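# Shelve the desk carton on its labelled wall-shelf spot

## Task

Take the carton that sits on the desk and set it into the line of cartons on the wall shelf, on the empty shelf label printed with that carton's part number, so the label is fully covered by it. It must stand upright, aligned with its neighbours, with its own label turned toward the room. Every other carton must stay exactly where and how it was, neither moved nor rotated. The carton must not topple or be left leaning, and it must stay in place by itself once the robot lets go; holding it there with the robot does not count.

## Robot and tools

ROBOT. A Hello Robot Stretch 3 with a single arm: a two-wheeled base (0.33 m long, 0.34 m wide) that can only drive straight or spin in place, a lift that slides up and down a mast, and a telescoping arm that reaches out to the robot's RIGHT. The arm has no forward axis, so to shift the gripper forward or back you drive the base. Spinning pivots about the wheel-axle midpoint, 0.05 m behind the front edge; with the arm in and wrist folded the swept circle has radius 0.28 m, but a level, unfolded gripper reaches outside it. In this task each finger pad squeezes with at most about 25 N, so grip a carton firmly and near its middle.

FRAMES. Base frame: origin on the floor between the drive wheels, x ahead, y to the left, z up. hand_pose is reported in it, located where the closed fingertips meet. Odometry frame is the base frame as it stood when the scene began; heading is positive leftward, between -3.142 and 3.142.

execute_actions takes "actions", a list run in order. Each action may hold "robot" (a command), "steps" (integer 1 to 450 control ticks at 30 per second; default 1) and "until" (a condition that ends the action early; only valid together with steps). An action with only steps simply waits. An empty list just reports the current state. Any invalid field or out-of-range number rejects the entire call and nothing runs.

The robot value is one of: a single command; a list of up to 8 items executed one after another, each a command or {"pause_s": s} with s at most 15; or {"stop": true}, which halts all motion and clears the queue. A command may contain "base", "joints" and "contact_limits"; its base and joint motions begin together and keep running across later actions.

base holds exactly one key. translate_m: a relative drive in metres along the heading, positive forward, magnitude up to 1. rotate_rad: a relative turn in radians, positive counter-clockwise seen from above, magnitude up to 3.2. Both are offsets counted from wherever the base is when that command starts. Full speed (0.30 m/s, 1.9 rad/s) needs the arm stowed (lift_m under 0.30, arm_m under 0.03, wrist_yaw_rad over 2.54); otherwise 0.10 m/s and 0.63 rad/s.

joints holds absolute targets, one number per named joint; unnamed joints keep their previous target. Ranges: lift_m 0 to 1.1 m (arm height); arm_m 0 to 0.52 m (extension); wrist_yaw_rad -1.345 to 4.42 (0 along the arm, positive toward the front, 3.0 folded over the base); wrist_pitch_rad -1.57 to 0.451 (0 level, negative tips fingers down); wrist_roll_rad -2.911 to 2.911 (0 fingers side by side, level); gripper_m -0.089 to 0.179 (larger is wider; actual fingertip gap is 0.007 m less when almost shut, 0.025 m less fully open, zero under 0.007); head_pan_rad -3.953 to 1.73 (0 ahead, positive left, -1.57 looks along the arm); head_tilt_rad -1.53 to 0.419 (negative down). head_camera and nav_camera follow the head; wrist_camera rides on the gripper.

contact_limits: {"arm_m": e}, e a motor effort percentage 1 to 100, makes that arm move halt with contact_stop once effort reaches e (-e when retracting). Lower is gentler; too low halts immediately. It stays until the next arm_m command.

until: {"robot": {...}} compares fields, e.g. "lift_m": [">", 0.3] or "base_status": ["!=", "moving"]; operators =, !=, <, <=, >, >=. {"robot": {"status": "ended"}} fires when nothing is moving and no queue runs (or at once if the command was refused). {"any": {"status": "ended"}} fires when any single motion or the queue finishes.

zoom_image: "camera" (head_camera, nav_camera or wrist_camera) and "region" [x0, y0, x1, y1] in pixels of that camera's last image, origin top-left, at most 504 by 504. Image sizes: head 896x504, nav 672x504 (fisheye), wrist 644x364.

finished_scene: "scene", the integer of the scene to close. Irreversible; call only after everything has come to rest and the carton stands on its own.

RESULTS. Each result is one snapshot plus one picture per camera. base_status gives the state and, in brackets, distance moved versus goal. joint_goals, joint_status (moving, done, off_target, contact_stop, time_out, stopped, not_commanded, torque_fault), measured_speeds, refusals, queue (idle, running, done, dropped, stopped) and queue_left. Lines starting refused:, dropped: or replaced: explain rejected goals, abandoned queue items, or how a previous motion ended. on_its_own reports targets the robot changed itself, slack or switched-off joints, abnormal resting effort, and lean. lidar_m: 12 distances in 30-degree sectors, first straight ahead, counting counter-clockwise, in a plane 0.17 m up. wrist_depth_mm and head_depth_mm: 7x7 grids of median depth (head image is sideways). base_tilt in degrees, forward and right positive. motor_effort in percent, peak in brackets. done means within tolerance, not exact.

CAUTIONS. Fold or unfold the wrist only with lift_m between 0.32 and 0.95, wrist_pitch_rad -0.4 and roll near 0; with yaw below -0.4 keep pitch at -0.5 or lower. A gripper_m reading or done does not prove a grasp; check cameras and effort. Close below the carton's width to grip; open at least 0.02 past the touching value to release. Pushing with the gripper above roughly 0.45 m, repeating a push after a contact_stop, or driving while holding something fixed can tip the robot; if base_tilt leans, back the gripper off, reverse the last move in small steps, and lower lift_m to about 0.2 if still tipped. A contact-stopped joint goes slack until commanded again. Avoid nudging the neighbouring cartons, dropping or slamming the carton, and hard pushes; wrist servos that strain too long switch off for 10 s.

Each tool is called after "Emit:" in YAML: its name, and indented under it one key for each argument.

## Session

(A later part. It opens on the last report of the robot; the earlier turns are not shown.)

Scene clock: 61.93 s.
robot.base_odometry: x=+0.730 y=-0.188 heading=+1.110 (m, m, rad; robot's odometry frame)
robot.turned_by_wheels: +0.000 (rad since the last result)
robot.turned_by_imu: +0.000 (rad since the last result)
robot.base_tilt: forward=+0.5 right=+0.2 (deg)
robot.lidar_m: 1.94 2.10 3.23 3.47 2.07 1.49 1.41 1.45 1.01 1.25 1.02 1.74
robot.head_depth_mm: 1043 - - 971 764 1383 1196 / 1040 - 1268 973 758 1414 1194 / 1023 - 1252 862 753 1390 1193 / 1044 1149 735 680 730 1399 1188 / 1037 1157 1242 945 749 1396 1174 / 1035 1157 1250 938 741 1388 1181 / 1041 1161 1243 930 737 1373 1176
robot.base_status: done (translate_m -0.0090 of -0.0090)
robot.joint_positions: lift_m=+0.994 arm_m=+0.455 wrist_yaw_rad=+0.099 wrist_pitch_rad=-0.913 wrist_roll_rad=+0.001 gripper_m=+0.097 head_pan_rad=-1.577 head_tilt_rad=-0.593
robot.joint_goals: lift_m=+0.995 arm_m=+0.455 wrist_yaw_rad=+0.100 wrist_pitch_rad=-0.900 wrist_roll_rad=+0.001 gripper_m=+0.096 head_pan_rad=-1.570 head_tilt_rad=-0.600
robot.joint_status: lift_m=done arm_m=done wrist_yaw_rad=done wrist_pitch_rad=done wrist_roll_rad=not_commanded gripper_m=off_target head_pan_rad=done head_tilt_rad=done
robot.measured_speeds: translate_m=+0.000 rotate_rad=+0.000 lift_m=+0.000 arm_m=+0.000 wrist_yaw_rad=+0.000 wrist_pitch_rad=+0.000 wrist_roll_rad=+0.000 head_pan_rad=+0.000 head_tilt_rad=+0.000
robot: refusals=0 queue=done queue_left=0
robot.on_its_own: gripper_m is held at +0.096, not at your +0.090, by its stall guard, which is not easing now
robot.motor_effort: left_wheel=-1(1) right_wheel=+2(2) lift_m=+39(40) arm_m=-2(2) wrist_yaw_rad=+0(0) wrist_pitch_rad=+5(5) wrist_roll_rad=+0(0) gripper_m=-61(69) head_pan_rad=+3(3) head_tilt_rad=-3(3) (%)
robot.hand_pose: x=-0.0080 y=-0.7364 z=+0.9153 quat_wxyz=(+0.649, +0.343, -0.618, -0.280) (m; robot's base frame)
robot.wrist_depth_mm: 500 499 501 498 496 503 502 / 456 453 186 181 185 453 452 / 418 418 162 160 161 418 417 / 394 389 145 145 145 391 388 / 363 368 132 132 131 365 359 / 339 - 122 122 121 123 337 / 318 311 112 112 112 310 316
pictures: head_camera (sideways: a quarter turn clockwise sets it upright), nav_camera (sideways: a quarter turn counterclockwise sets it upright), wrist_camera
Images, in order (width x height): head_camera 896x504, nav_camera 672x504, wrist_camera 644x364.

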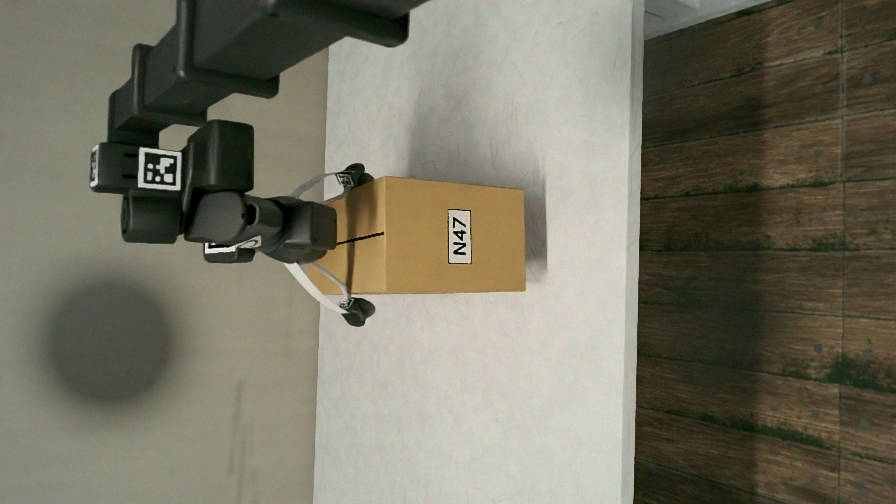

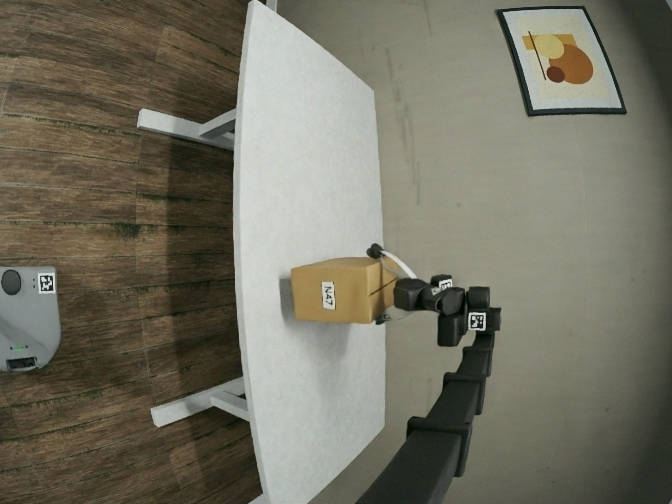

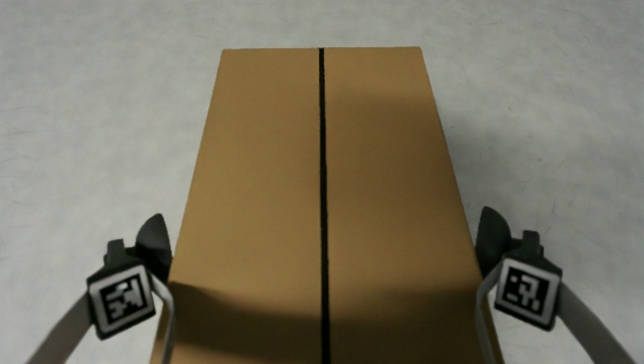

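Emit:
execute_actions:
  actions:
    - {"robot":[{"joints":{"arm_m":0.03,"wrist_yaw_rad":0.0,"head_pan_rad":0,"head_tilt_rad":-0.25}},{"base":{"rotate_rad":1.43}},{"base":{"translate_m":1.0}},{"base":{"translate_m":0.3}}],"steps":450}
    - {"steps":450,"until":{"robot":{"queue_left":["=",0]}}}

Emit:
zoom_image:
  camera: "head_camera"
  region: [340, 50, 580, 450]

Scene clock: 84.50 s.
robot.base_odometry: x=-0.095 y=+0.378 heading=+2.540 (m, m, rad; robot's odometry frame)
robot.turned_by_wheels: +1.430 (rad since the last result)
robot.turned_by_imu: +1.457 (rad since the last result)
robot.base_tilt: forward=+0.4 right=+0.3 (deg)
robot.lidar_m: 2.52 2.53 1.75 1.59 1.60 1.95 1.95 1.86 2.37 1.77 1.82 2.68
robot.head_depth_mm: 2304 2427 2589 2738 2745 1935 1499 / 2250 2401 2537 2759 2664 1913 1486 / 2220 2355 2494 2685 2654 1897 1488 / 2187 2319 2464 2627 2600 1879 1485 / 2138 2253 2400 2571 2554 1864 1467 / 2107 2274 2378 2577 2520 1865 1468 / 2072 2225 2320 2491 2551 1857 1455
robot.base_status: done (translate_m +1.0000 of +1.0000)
robot.joint_positions: lift_m=+0.994 arm_m=+0.030 wrist_yaw_rad=+0.002 wrist_pitch_rad=-0.914 wrist_roll_rad=+0.001 gripper_m=+0.097 head_pan_rad=-0.007 head_tilt_rad=-0.260
robot.joint_goals: lift_m=+0.995 arm_m=+0.030 wrist_yaw_rad=+0.000 wrist_pitch_rad=-0.900 wrist_roll_rad=+0.001 gripper_m=+0.096 head_pan_rad=+0.000 head_tilt_rad=-0.250
robot.joint_status: lift_m=done arm_m=done wrist_yaw_rad=done wrist_pitch_rad=done wrist_roll_rad=not_commanded gripper_m=off_target head_pan_rad=done head_tilt_rad=done
robot.measured_speeds: translate_m=+0.000 rotate_rad=+0.000 lift_m=+0.000 arm_m=+0.000 wrist_yaw_rad=+0.000 wrist_pitch_rad=+0.000 wrist_roll_rad=+0.000 head_pan_rad=+0.000 head_tilt_rad=+0.000
robot: refusals=0 queue=running queue_left=0
robot.on_its_own: gripper_m is held at +0.096, not at your +0.090, by its stall guard, which is not easing now
robot.motor_effort: left_wheel=-1(5) right_wheel=+3(8) lift_m=+39(39) arm_m=-3(5) wrist_yaw_rad=-2(2) wrist_pitch_rad=+5(5) wrist_roll_rad=+1(0) gripper_m=-61(61) head_pan_rad=+3(39) head_tilt_rad=+4(22) (%)
robot.hand_pose: x=-0.0214 y=-0.3126 z=+0.9152 quat_wxyz=(+0.635, +0.313, -0.634, -0.312) (m; robot's base frame)
robot.wrist_depth_mm: - - - - - - - / - - 186 181 185 - - / - - 163 161 160 - - / - - 145 145 145 - - / - - 132 132 132 - - / - - 122 121 121 123 - / 983 952 112 112 112 926 940
pictures: head_camera (sideways: a quarter turn clockwise sets it upright), nav_camera (sideways: a quarter turn counterclockwise sets it upright), wrist_camera
Images, in order (width x height): head_camera 896x504, nav_camera 672x504, wrist_camera 644x364.

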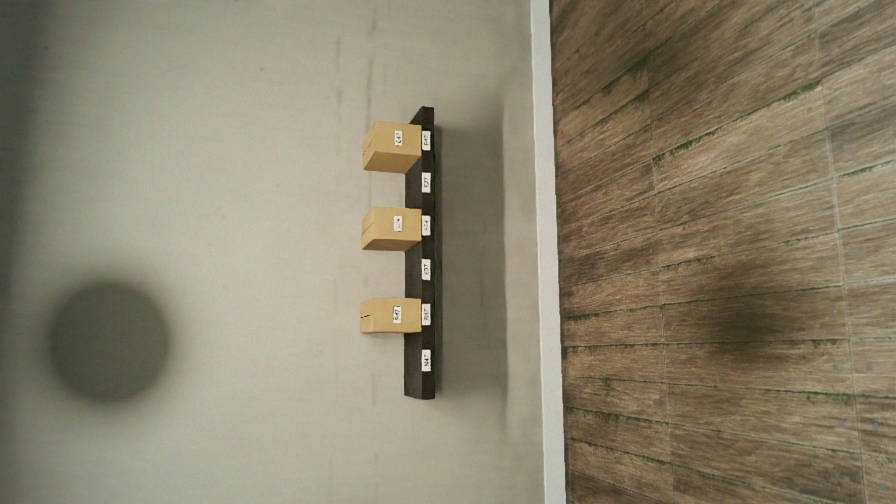

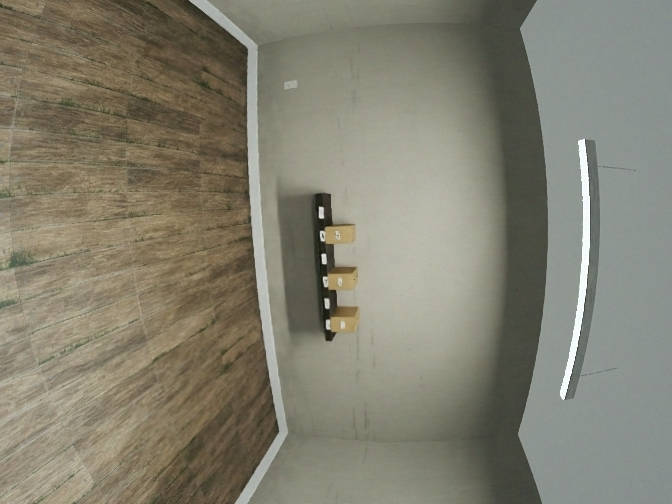

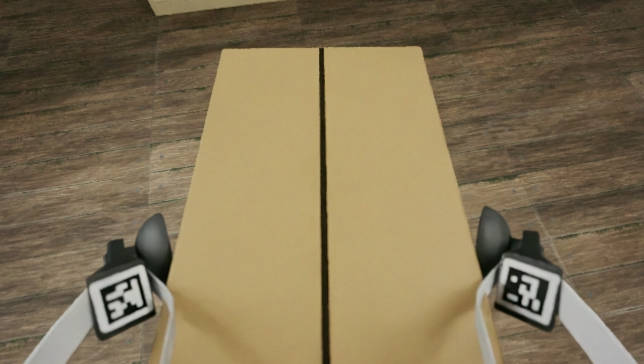

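Region (340, 50, 580, 450) of head_camera's 896x504 image, scaled by 1.260, with more detail than that image has; it fills the left 302 columns of this view, and the rest is white.

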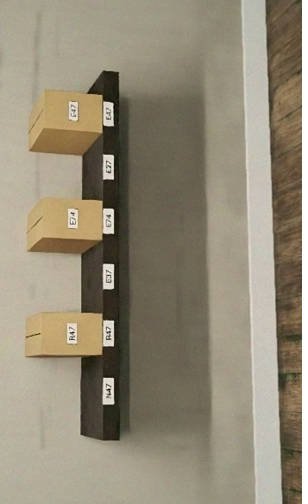

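Emit:
execute_actions:
  actions:
    - {"steps":200,"until":{"robot":{"status":"ended"}}}
    - {"robot":[{"base":{"rotate_rad":0.255}},{"base":{"translate_m":1.0},"joints":{"head_pan_rad":-1.57,"head_tilt_rad":-0.8}},{"base":{"translate_m":0.415}},{"base":{"rotate_rad":1.46}}],"steps":450}
    - {"steps":450,"until":{"robot":{"status":"ended"}}}

Scene clock: 109.23 s.
robot.base_odometry: x=-1.673 y=+1.029 heading=-2.029 (m, m, rad; robot's odometry frame)
robot.turned_by_wheels: +1.715 (rad since the last result)
robot.turned_by_imu: +1.751 (rad since the last result)
robot.base_tilt: forward=+0.5 right=+0.2 (deg)
robot.lidar_m: 1.49 1.54 2.11 3.53 3.05 2.23 2.26 1.17 0.86 0.82 0.85 1.17
robot.head_depth_mm: 693 - - - - 1278 1127 / 695 796 - - - 1225 1115 / 696 797 - - - 357 1078 / 699 809 913 459 370 356 1075 / 701 812 962 1147 1357 390 1092 / 704 814 966 1185 1401 1253 1107 / 708 821 972 1197 1404 1251 1097
robot.base_status: done (rotate_rad +1.4599 of +1.4600)
robot.joint_positions: lift_m=+0.994 arm_m=+0.030 wrist_yaw_rad=+0.002 wrist_pitch_rad=-0.914 wrist_roll_rad=+0.001 gripper_m=+0.097 head_pan_rad=-1.563 head_tilt_rad=-0.790
robot.joint_goals: lift_m=+0.995 arm_m=+0.030 wrist_yaw_rad=+0.000 wrist_pitch_rad=-0.900 wrist_roll_rad=+0.001 gripper_m=+0.096 head_pan_rad=-1.570 head_tilt_rad=-0.800
robot.joint_status: lift_m=done arm_m=done wrist_yaw_rad=done wrist_pitch_rad=done wrist_roll_rad=not_commanded gripper_m=off_target head_pan_rad=done head_tilt_rad=done
robot.measured_speeds: translate_m=+0.000 rotate_rad=+0.000 lift_m=+0.000 arm_m=+0.000 wrist_yaw_rad=+0.000 wrist_pitch_rad=+0.000 wrist_roll_rad=+0.000 head_pan_rad=+0.000 head_tilt_rad=+0.000
robot: refusals=0 queue=done queue_left=0
robot.on_its_own: gripper_m is held at +0.096, not at your +0.090, by its stall guard, which is not easing now
robot.motor_effort: left_wheel=-1(5) right_wheel=+2(9) lift_m=+39(39) arm_m=-3(3) wrist_yaw_rad=-2(2) wrist_pitch_rad=+5(5) wrist_roll_rad=+0(1) gripper_m=-61(61) head_pan_rad=-3(41) head_tilt_rad=-4(28) (%)
robot.hand_pose: x=-0.0214 y=-0.3126 z=+0.9152 quat_wxyz=(+0.635, +0.313, -0.634, -0.312) (m; robot's base frame)
robot.wrist_depth_mm: 631 629 637 549 529 359 523 / 737 749 186 181 185 435 494 / 923 947 162 161 161 - - / - - 146 146 144 - - / - - 132 132 132 - - / - - 122 121 121 123 - / 968 943 112 112 112 931 974
pictures: head_camera (sideways: a quarter turn clockwise sets it upright), nav_camera (sideways: a quarter turn counterclockwise sets it upright), wrist_camera
Images, in order (width x height): head_camera 896x504, nav_camera 672x504, wrist_camera 644x364.

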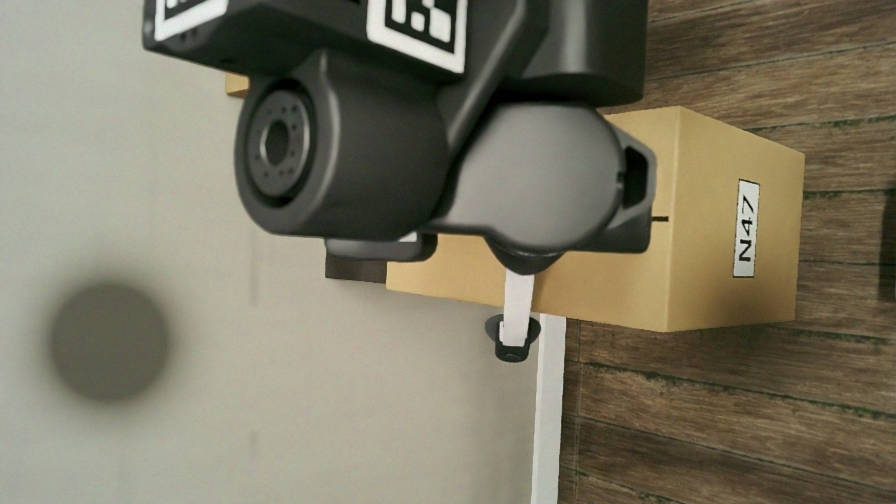

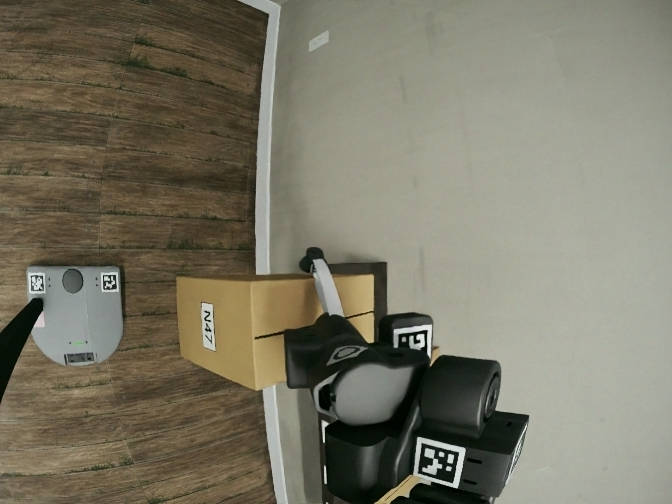

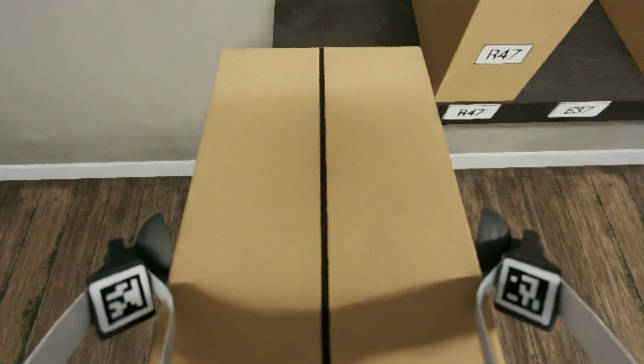

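Emit:
execute_actions:
  actions:
    - {"robot":[{"base":{"translate_m":-0.066},"joints":{"arm_m":0.12}},{"joints":{"arm_m":0.38},"contact_limits":{"arm_m":12}},{"joints":{"lift_m":0.96}}],"steps":450,"until":{"robot":{"status":"ended"}}}

Scene clock: 118.43 s.
robot.base_odometry: x=-1.644 y=+1.088 heading=-2.029 (m, m, rad; robot's odometry frame)
robot.turned_by_wheels: +0.000 (rad since the last result)
robot.turned_by_imu: +0.000 (rad since the last result)
robot.base_tilt: forward=+0.7 right=+0.1 (deg)
robot.lidar_m: 1.55 1.61 2.20 3.57 2.57 2.18 2.20 1.17 0.85 0.82 0.85 1.16
robot.head_depth_mm: - - 692 816 1403 1269 1119 / - 800 710 784 1405 1271 1115 / - - 619 807 1398 1272 1116 / 696 789 615 696 1409 1260 1110 / 703 809 937 863 1407 1254 1112 / 704 814 963 1191 1396 1249 1105 / 707 817 970 1191 1404 1253 1097
robot.base_status: done (translate_m -0.0660 of -0.0660)
robot.joint_positions: lift_m=+0.961 arm_m=+0.380 wrist_yaw_rad=+0.001 wrist_pitch_rad=-0.914 wrist_roll_rad=+0.001 gripper_m=+0.097 head_pan_rad=-1.563 head_tilt_rad=-0.790
robot.joint_goals: lift_m=+0.960 arm_m=+0.380 wrist_yaw_rad=+0.000 wrist_pitch_rad=-0.900 wrist_roll_rad=+0.001 gripper_m=+0.096 head_pan_rad=-1.570 head_tilt_rad=-0.800
robot.joint_status: lift_m=done arm_m=done wrist_yaw_rad=done wrist_pitch_rad=done wrist_roll_rad=not_commanded gripper_m=off_target head_pan_rad=done head_tilt_rad=done
robot.measured_speeds: translate_m=+0.000 rotate_rad=+0.000 lift_m=+0.000 arm_m=+0.000 wrist_yaw_rad=+0.000 wrist_pitch_rad=+0.000 wrist_roll_rad=+0.000 head_pan_rad=+0.000 head_tilt_rad=+0.000
robot: refusals=0 queue=done queue_left=0
robot.on_its_own: gripper_m is held at +0.096, not at your +0.090, by its stall guard, which is not easing now
robot.motor_effort: left_wheel=-1(4) right_wheel=+3(4) lift_m=+11(38) arm_m=+3(1) wrist_yaw_rad=-2(2) wrist_pitch_rad=+5(5) wrist_roll_rad=+0(0) gripper_m=-61(61) head_pan_rad=-3(3) head_tilt_rad=-4(5) (%)
robot.contact_limits: arm_m 12 (drawing in: default 24, maximum 38; extending or still: default 31, maximum 52)
robot.hand_pose: x=-0.0214 y=-0.6621 z=+0.8818 quat_wxyz=(+0.635, +0.312, -0.634, -0.312) (m; robot's base frame)
robot.wrist_depth_mm: 238 241 243 246 244 238 241 / 286 288 186 181 184 221 220 / 353 364 162 161 160 207 203 / 469 471 146 144 144 192 187 / 692 641 133 133 132 177 174 / 966 - 122 121 121 123 163 / 933 927 112 112 112 158 153
pictures: head_camera (sideways: a quarter turn clockwise sets it upright), nav_camera (sideways: a quarter turn counterclockwise sets it upright), wrist_camera
Images, in order (width x height): head_camera 896x504, nav_camera 672x504, wrist_camera 644x364.

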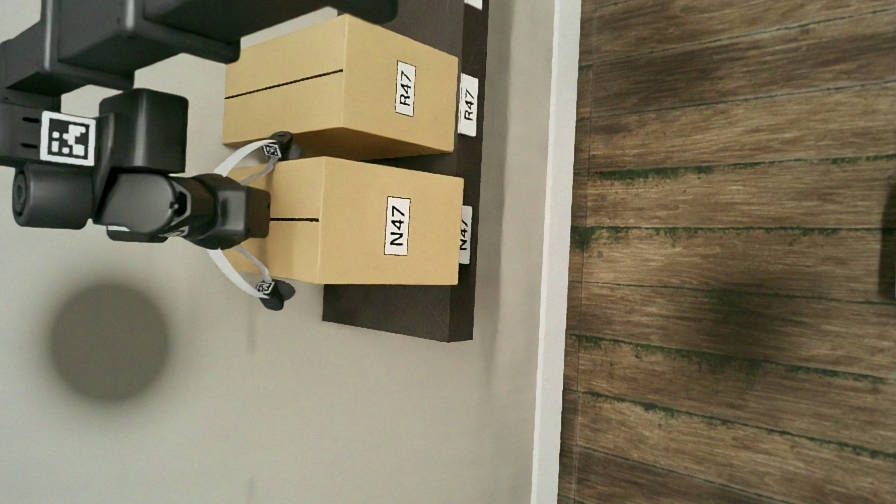

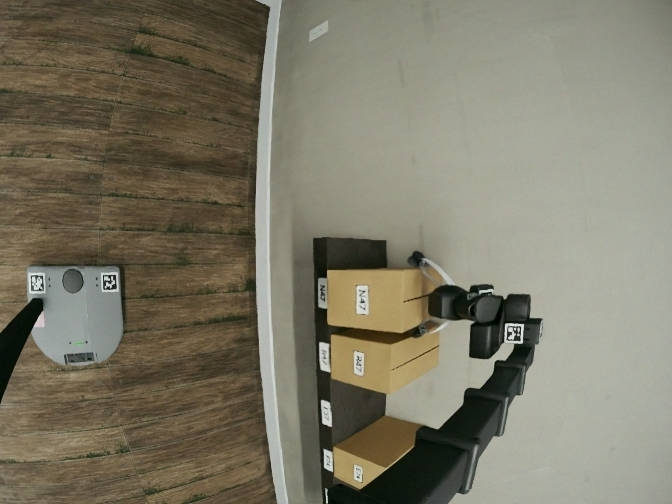

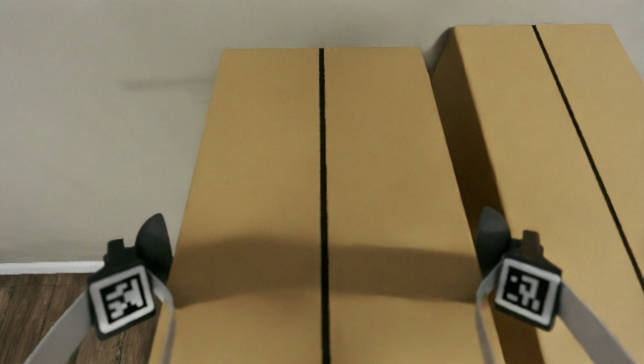

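Emit:
execute_actions:
  actions:
    - {"robot":[{"base":{"translate_m":0.008},"joints":{"arm_m":0.425},"contact_limits":{"arm_m":12}},{"joints":{"lift_m":0.938}}],"steps":450,"until":{"robot":{"status":"ended"}}}

Scene clock: 124.83 s.
robot.base_odometry: x=-1.647 y=+1.081 heading=-2.029 (m, m, rad; robot's odometry frame)
robot.turned_by_wheels: +0.000 (rad since the last result)
robot.turned_by_imu: +0.000 (rad since the last result)
robot.base_tilt: forward=+0.7 right=+0.4 (deg)
robot.lidar_m: 1.55 1.60 2.19 3.54 3.00 2.19 2.20 1.17 0.86 0.82 0.85 1.17
robot.head_depth_mm: 673 - 690 813 1402 1267 1127 / - 809 711 786 1398 1265 1117 / - 806 683 805 1395 1270 1121 / 700 791 672 800 1401 1258 1118 / 704 817 938 1104 1418 1256 1110 / 703 813 968 1196 1406 1248 1107 / 706 817 971 1195 1401 1249 1106
robot.base_status: done (translate_m +0.0080 of +0.0080)
robot.joint_positions: lift_m=+0.939 arm_m=+0.425 wrist_yaw_rad=+0.001 wrist_pitch_rad=-0.914 wrist_roll_rad=+0.001 gripper_m=+0.097 head_pan_rad=-1.563 head_tilt_rad=-0.790
robot.joint_goals: lift_m=+0.938 arm_m=+0.425 wrist_yaw_rad=+0.000 wrist_pitch_rad=-0.900 wrist_roll_rad=+0.001 gripper_m=+0.096 head_pan_rad=-1.570 head_tilt_rad=-0.800
robot.joint_status: lift_m=done arm_m=done wrist_yaw_rad=done wrist_pitch_rad=done wrist_roll_rad=not_commanded gripper_m=off_target head_pan_rad=done head_tilt_rad=done
robot.measured_speeds: translate_m=+0.000 rotate_rad=+0.000 lift_m=+0.000 arm_m=+0.000 wrist_yaw_rad=+0.000 wrist_pitch_rad=+0.000 wrist_roll_rad=+0.000 head_pan_rad=+0.000 head_tilt_rad=+0.000
robot: refusals=0 queue=done queue_left=0
robot.on_its_own: gripper_m is held at +0.096, not at your +0.090, by its stall guard, which is not easing now
robot.motor_effort: left_wheel=-1(3) right_wheel=+2(10) lift_m=+11(11) arm_m=+3(4) wrist_yaw_rad=-1(1) wrist_pitch_rad=+5(5) wrist_roll_rad=+0(1) gripper_m=-61(61) head_pan_rad=-2(3) head_tilt_rad=-4(5) (%)
robot.contact_limits: arm_m 12 (drawing in: default 24, maximum 38; extending or still: default 31, maximum 52)
robot.hand_pose: x=-0.0214 y=-0.7071 z=+0.8598 quat_wxyz=(+0.635, +0.312, -0.634, -0.312) (m; robot's base frame)
robot.wrist_depth_mm: 188 188 190 193 194 196 196 / 225 226 187 180 185 199 192 / 279 284 163 161 160 191 176 / 372 376 146 145 145 193 163 / 551 502 133 132 132 160 152 / 982 - 122 121 121 123 142 / 913 905 112 112 112 171 137
pictures: head_camera (sideways: a quarter turn clockwise sets it upright), nav_camera (sideways: a quarter turn counterclockwise sets it upright), wrist_camera
Images, in order (width x height): head_camera 896x504, nav_camera 672x504, wrist_camera 644x364.

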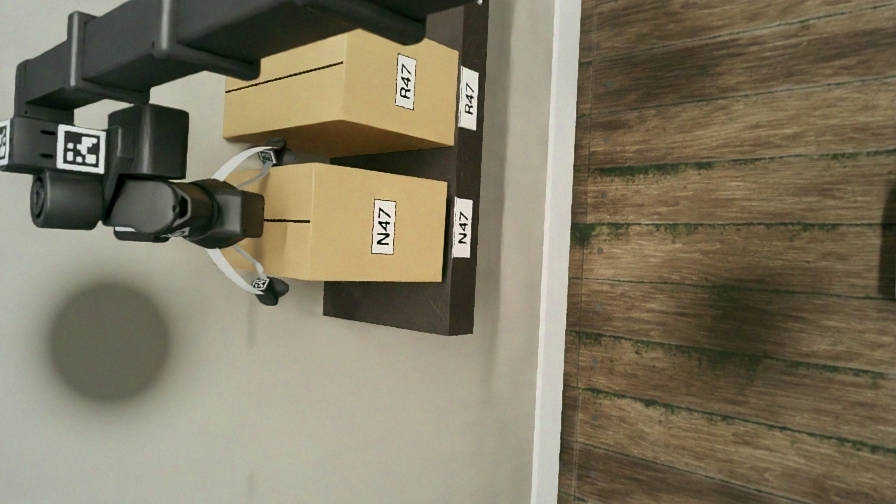

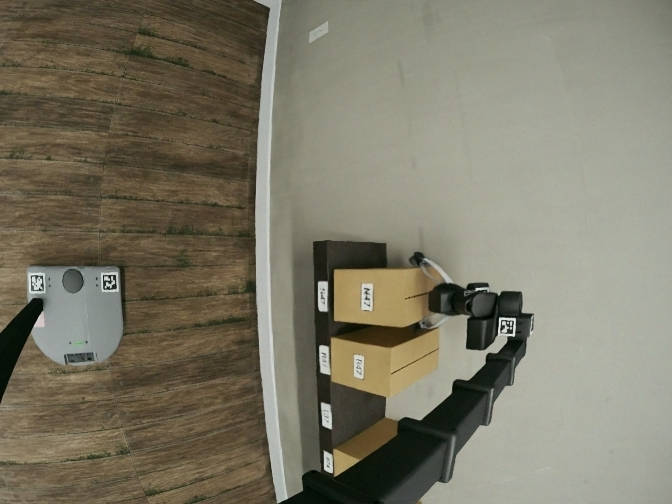

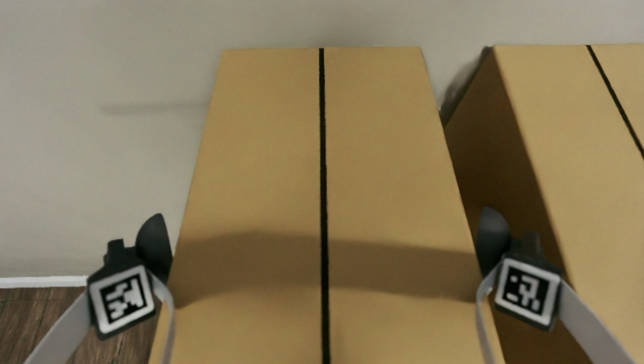

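Emit:
execute_actions:
  actions:
    - {"robot":[{"joints":{"arm_m":0.430},"contact_limits":{"arm_m":12}},{"joints":{"lift_m":0.919}}],"steps":450,"until":{"robot":{"status":"ended"}}}

Scene clock: 128.10 s.
robot.base_odometry: x=-1.647 y=+1.081 heading=-2.029 (m, m, rad; robot's odometry frame)
robot.turned_by_wheels: +0.000 (rad since the last result)
robot.turned_by_imu: +0.000 (rad since the last result)
robot.base_tilt: forward=+0.4 right=+0.3 (deg)
robot.lidar_m: 1.55 1.60 2.18 3.52 2.99 2.18 2.20 1.18 0.86 0.82 0.85 1.16
robot.head_depth_mm: 679 - - 798 1399 1271 1118 / 668 820 711 788 1409 1273 1125 / 670 - 718 810 1402 1261 1116 / 698 790 697 807 1400 1264 1114 / 704 810 937 1110 1401 1247 1108 / 704 812 965 1186 1417 1249 1103 / 708 820 968 1192 1391 1245 1099
robot.base_status: done (translate_m +0.0080 of +0.0080)
robot.joint_positions: lift_m=+0.920 arm_m=+0.430 wrist_yaw_rad=+0.001 wrist_pitch_rad=-0.914 wrist_roll_rad=+0.001 gripper_m=+0.097 head_pan_rad=-1.563 head_tilt_rad=-0.790
robot.joint_goals: lift_m=+0.919 arm_m=+0.430 wrist_yaw_rad=+0.000 wrist_pitch_rad=-0.900 wrist_roll_rad=+0.001 gripper_m=+0.096 head_pan_rad=-1.570 head_tilt_rad=-0.800
robot.joint_status: lift_m=done arm_m=done wrist_yaw_rad=done wrist_pitch_rad=done wrist_roll_rad=not_commanded gripper_m=off_target head_pan_rad=done head_tilt_rad=done
robot.measured_speeds: translate_m=+0.000 rotate_rad=+0.000 lift_m=+0.000 arm_m=+0.000 wrist_yaw_rad=+0.000 wrist_pitch_rad=+0.000 wrist_roll_rad=+0.000 head_pan_rad=+0.000 head_tilt_rad=+0.000
robot: refusals=0 queue=done queue_left=0
robot.on_its_own: gripper_m is held at +0.096, not at your +0.090, by its stall guard, which is not easing now
robot.motor_effort: left_wheel=-1(1) right_wheel=+2(3) lift_m=+11(10) arm_m=+3(2) wrist_yaw_rad=-1(1) wrist_pitch_rad=+5(5) wrist_roll_rad=+1(1) gripper_m=-61(61) head_pan_rad=-3(3) head_tilt_rad=-4(3) (%)
robot.contact_limits: arm_m 12 (drawing in: default 24, maximum 38; extending or still: default 31, maximum 52)
robot.hand_pose: x=-0.0214 y=-0.7120 z=+0.8408 quat_wxyz=(+0.635, +0.312, -0.634, -0.312) (m; robot's base frame)
robot.wrist_depth_mm: 181 184 180 180 180 184 180 / 217 219 171 166 169 190 167 / 271 274 153 152 153 191 154 / 356 365 140 140 141 193 143 / 524 487 130 130 129 159 135 / 912 - 121 121 121 122 127 / 895 869 113 113 113 171 123
pictures: head_camera (sideways: a quarter turn clockwise sets it upright), nav_camera (sideways: a quarter turn counterclockwise sets it upright), wrist_camera
Images, in order (width x height): head_camera 896x504, nav_camera 672x504, wrist_camera 644x364.

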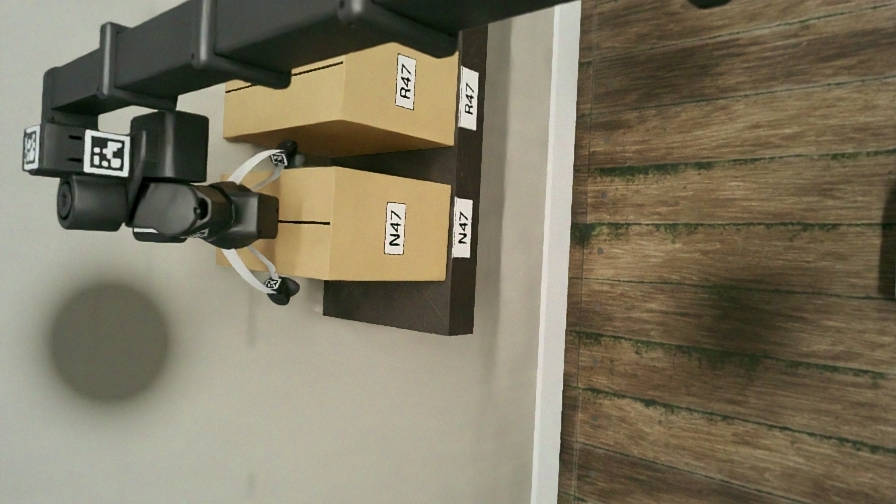

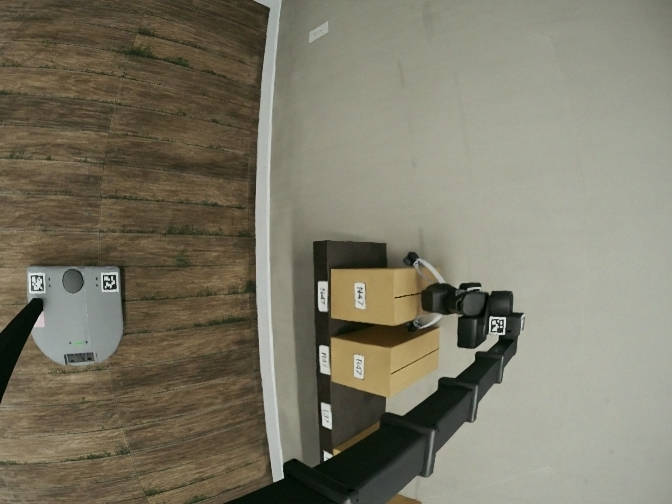

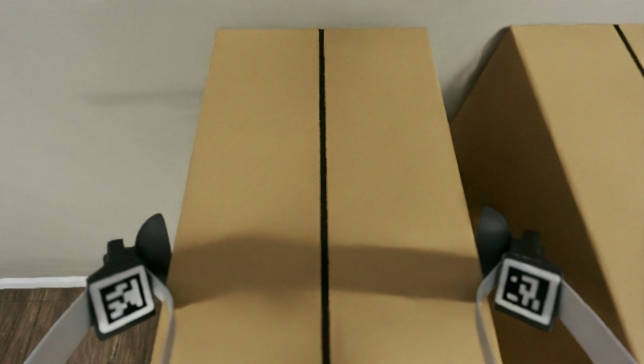

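Nearly level and aligned. Lower a few mm more, release, and lift away.

Emit:
execute_actions:
  actions:
    - {"robot":[{"joints":{"lift_m":0.9145}},{"joints":{"gripper_m":0.16}},{"joints":{"lift_m":0.99}}],"steps":450,"until":{"robot":{"status":"ended"}}}

Scene clock: 132.87 s.
robot.base_odometry: x=-1.647 y=+1.081 heading=-2.029 (m, m, rad; robot's odometry frame)
robot.turned_by_wheels: +0.000 (rad since the last result)
robot.turned_by_imu: +0.000 (rad since the last result)
robot.base_tilt: forward=+0.5 right=+0.2 (deg)
robot.lidar_m: 1.55 1.60 2.18 3.54 3.00 2.18 2.20 1.18 0.85 0.82 0.85 1.17
robot.head_depth_mm: - 814 712 811 1414 1273 1125 / 715 790 711 786 1410 1271 1121 / - 806 733 806 1398 1268 1118 / 686 805 707 805 1398 1260 1111 / 700 811 938 1105 1407 1250 1107 / 702 815 966 1190 1398 1254 1104 / 709 817 972 1197 1404 1246 1101
robot.base_status: done (translate_m +0.0080 of +0.0080)
robot.joint_positions: lift_m=+0.989 arm_m=+0.430 wrist_yaw_rad=+0.001 wrist_pitch_rad=-0.906 wrist_roll_rad=-0.001 gripper_m=+0.160 head_pan_rad=-1.563 head_tilt_rad=-0.791
robot.joint_goals: lift_m=+0.990 arm_m=+0.430 wrist_yaw_rad=+0.000 wrist_pitch_rad=-0.900 wrist_roll_rad=-0.001 gripper_m=+0.160 head_pan_rad=-1.570 head_tilt_rad=-0.800
robot.joint_status: lift_m=done arm_m=done wrist_yaw_rad=done wrist_pitch_rad=done wrist_roll_rad=not_commanded gripper_m=done head_pan_rad=done head_tilt_rad=done
robot.measured_speeds: translate_m=+0.000 rotate_rad=+0.000 lift_m=+0.000 arm_m=+0.000 wrist_yaw_rad=+0.000 wrist_pitch_rad=+0.000 wrist_roll_rad=+0.000 head_pan_rad=+0.000 head_tilt_rad=+0.000
robot: refusals=0 queue=done queue_left=0
robot.motor_effort: left_wheel=-1(1) right_wheel=+2(4) lift_m=+38(40) arm_m=+3(3) wrist_yaw_rad=-1(2) wrist_pitch_rad=+2(5) wrist_roll_rad=+1(2) gripper_m=+0(97) head_pan_rad=-3(3) head_tilt_rad=-4(4) (%)
robot.contact_limits: arm_m 12 (drawing in: default 24, maximum 38; extending or still: default 31, maximum 52)
robot.hand_pose: x=-0.0215 y=-0.7137 z=+0.9113 quat_wxyz=(+0.636, +0.310, -0.635, -0.309) (m; robot's base frame)
robot.wrist_depth_mm: 181 182 184 184 186 188 190 / 216 217 219 221 224 226 229 / 267 270 250 240 255 239 239 / 354 356 320 222 269 223 221 / 510 478 212 206 212 226 205 / 948 919 198 193 197 227 191 / 945 947 182 180 182 195 180
pictures: head_camera (sideways: a quarter turn clockwise sets it upright), nav_camera (sideways: a quarter turn counterclockwise sets it upright), wrist_camera
Images, in order (width x height): head_camera 896x504, nav_camera 672x504, wrist_camera 644x364.

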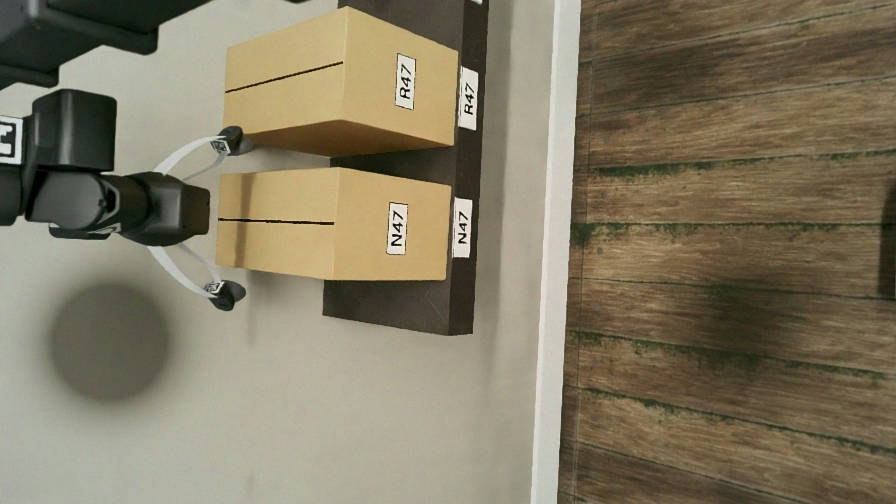

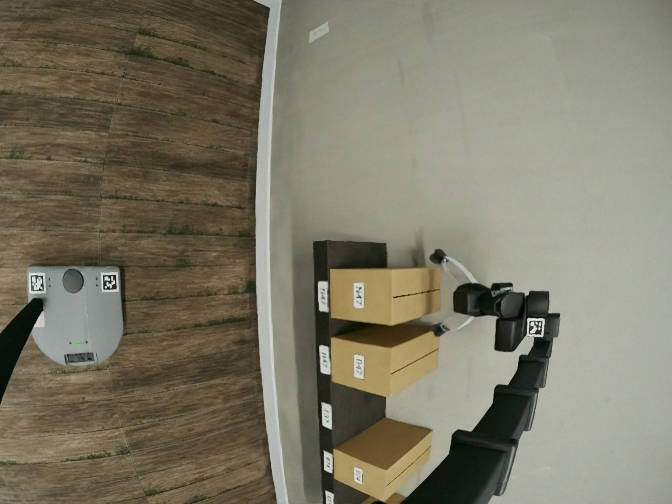

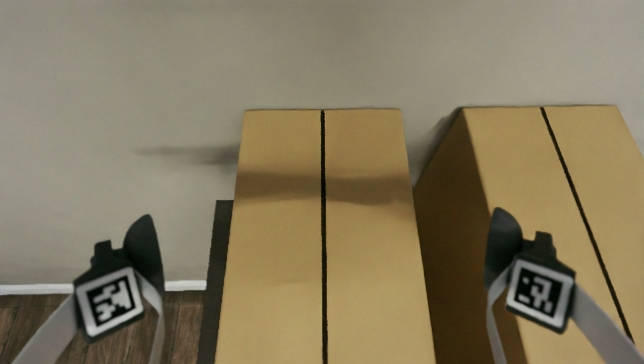

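Emit:
finished_scene:
  scene: 2

The scene is finished: the task was done.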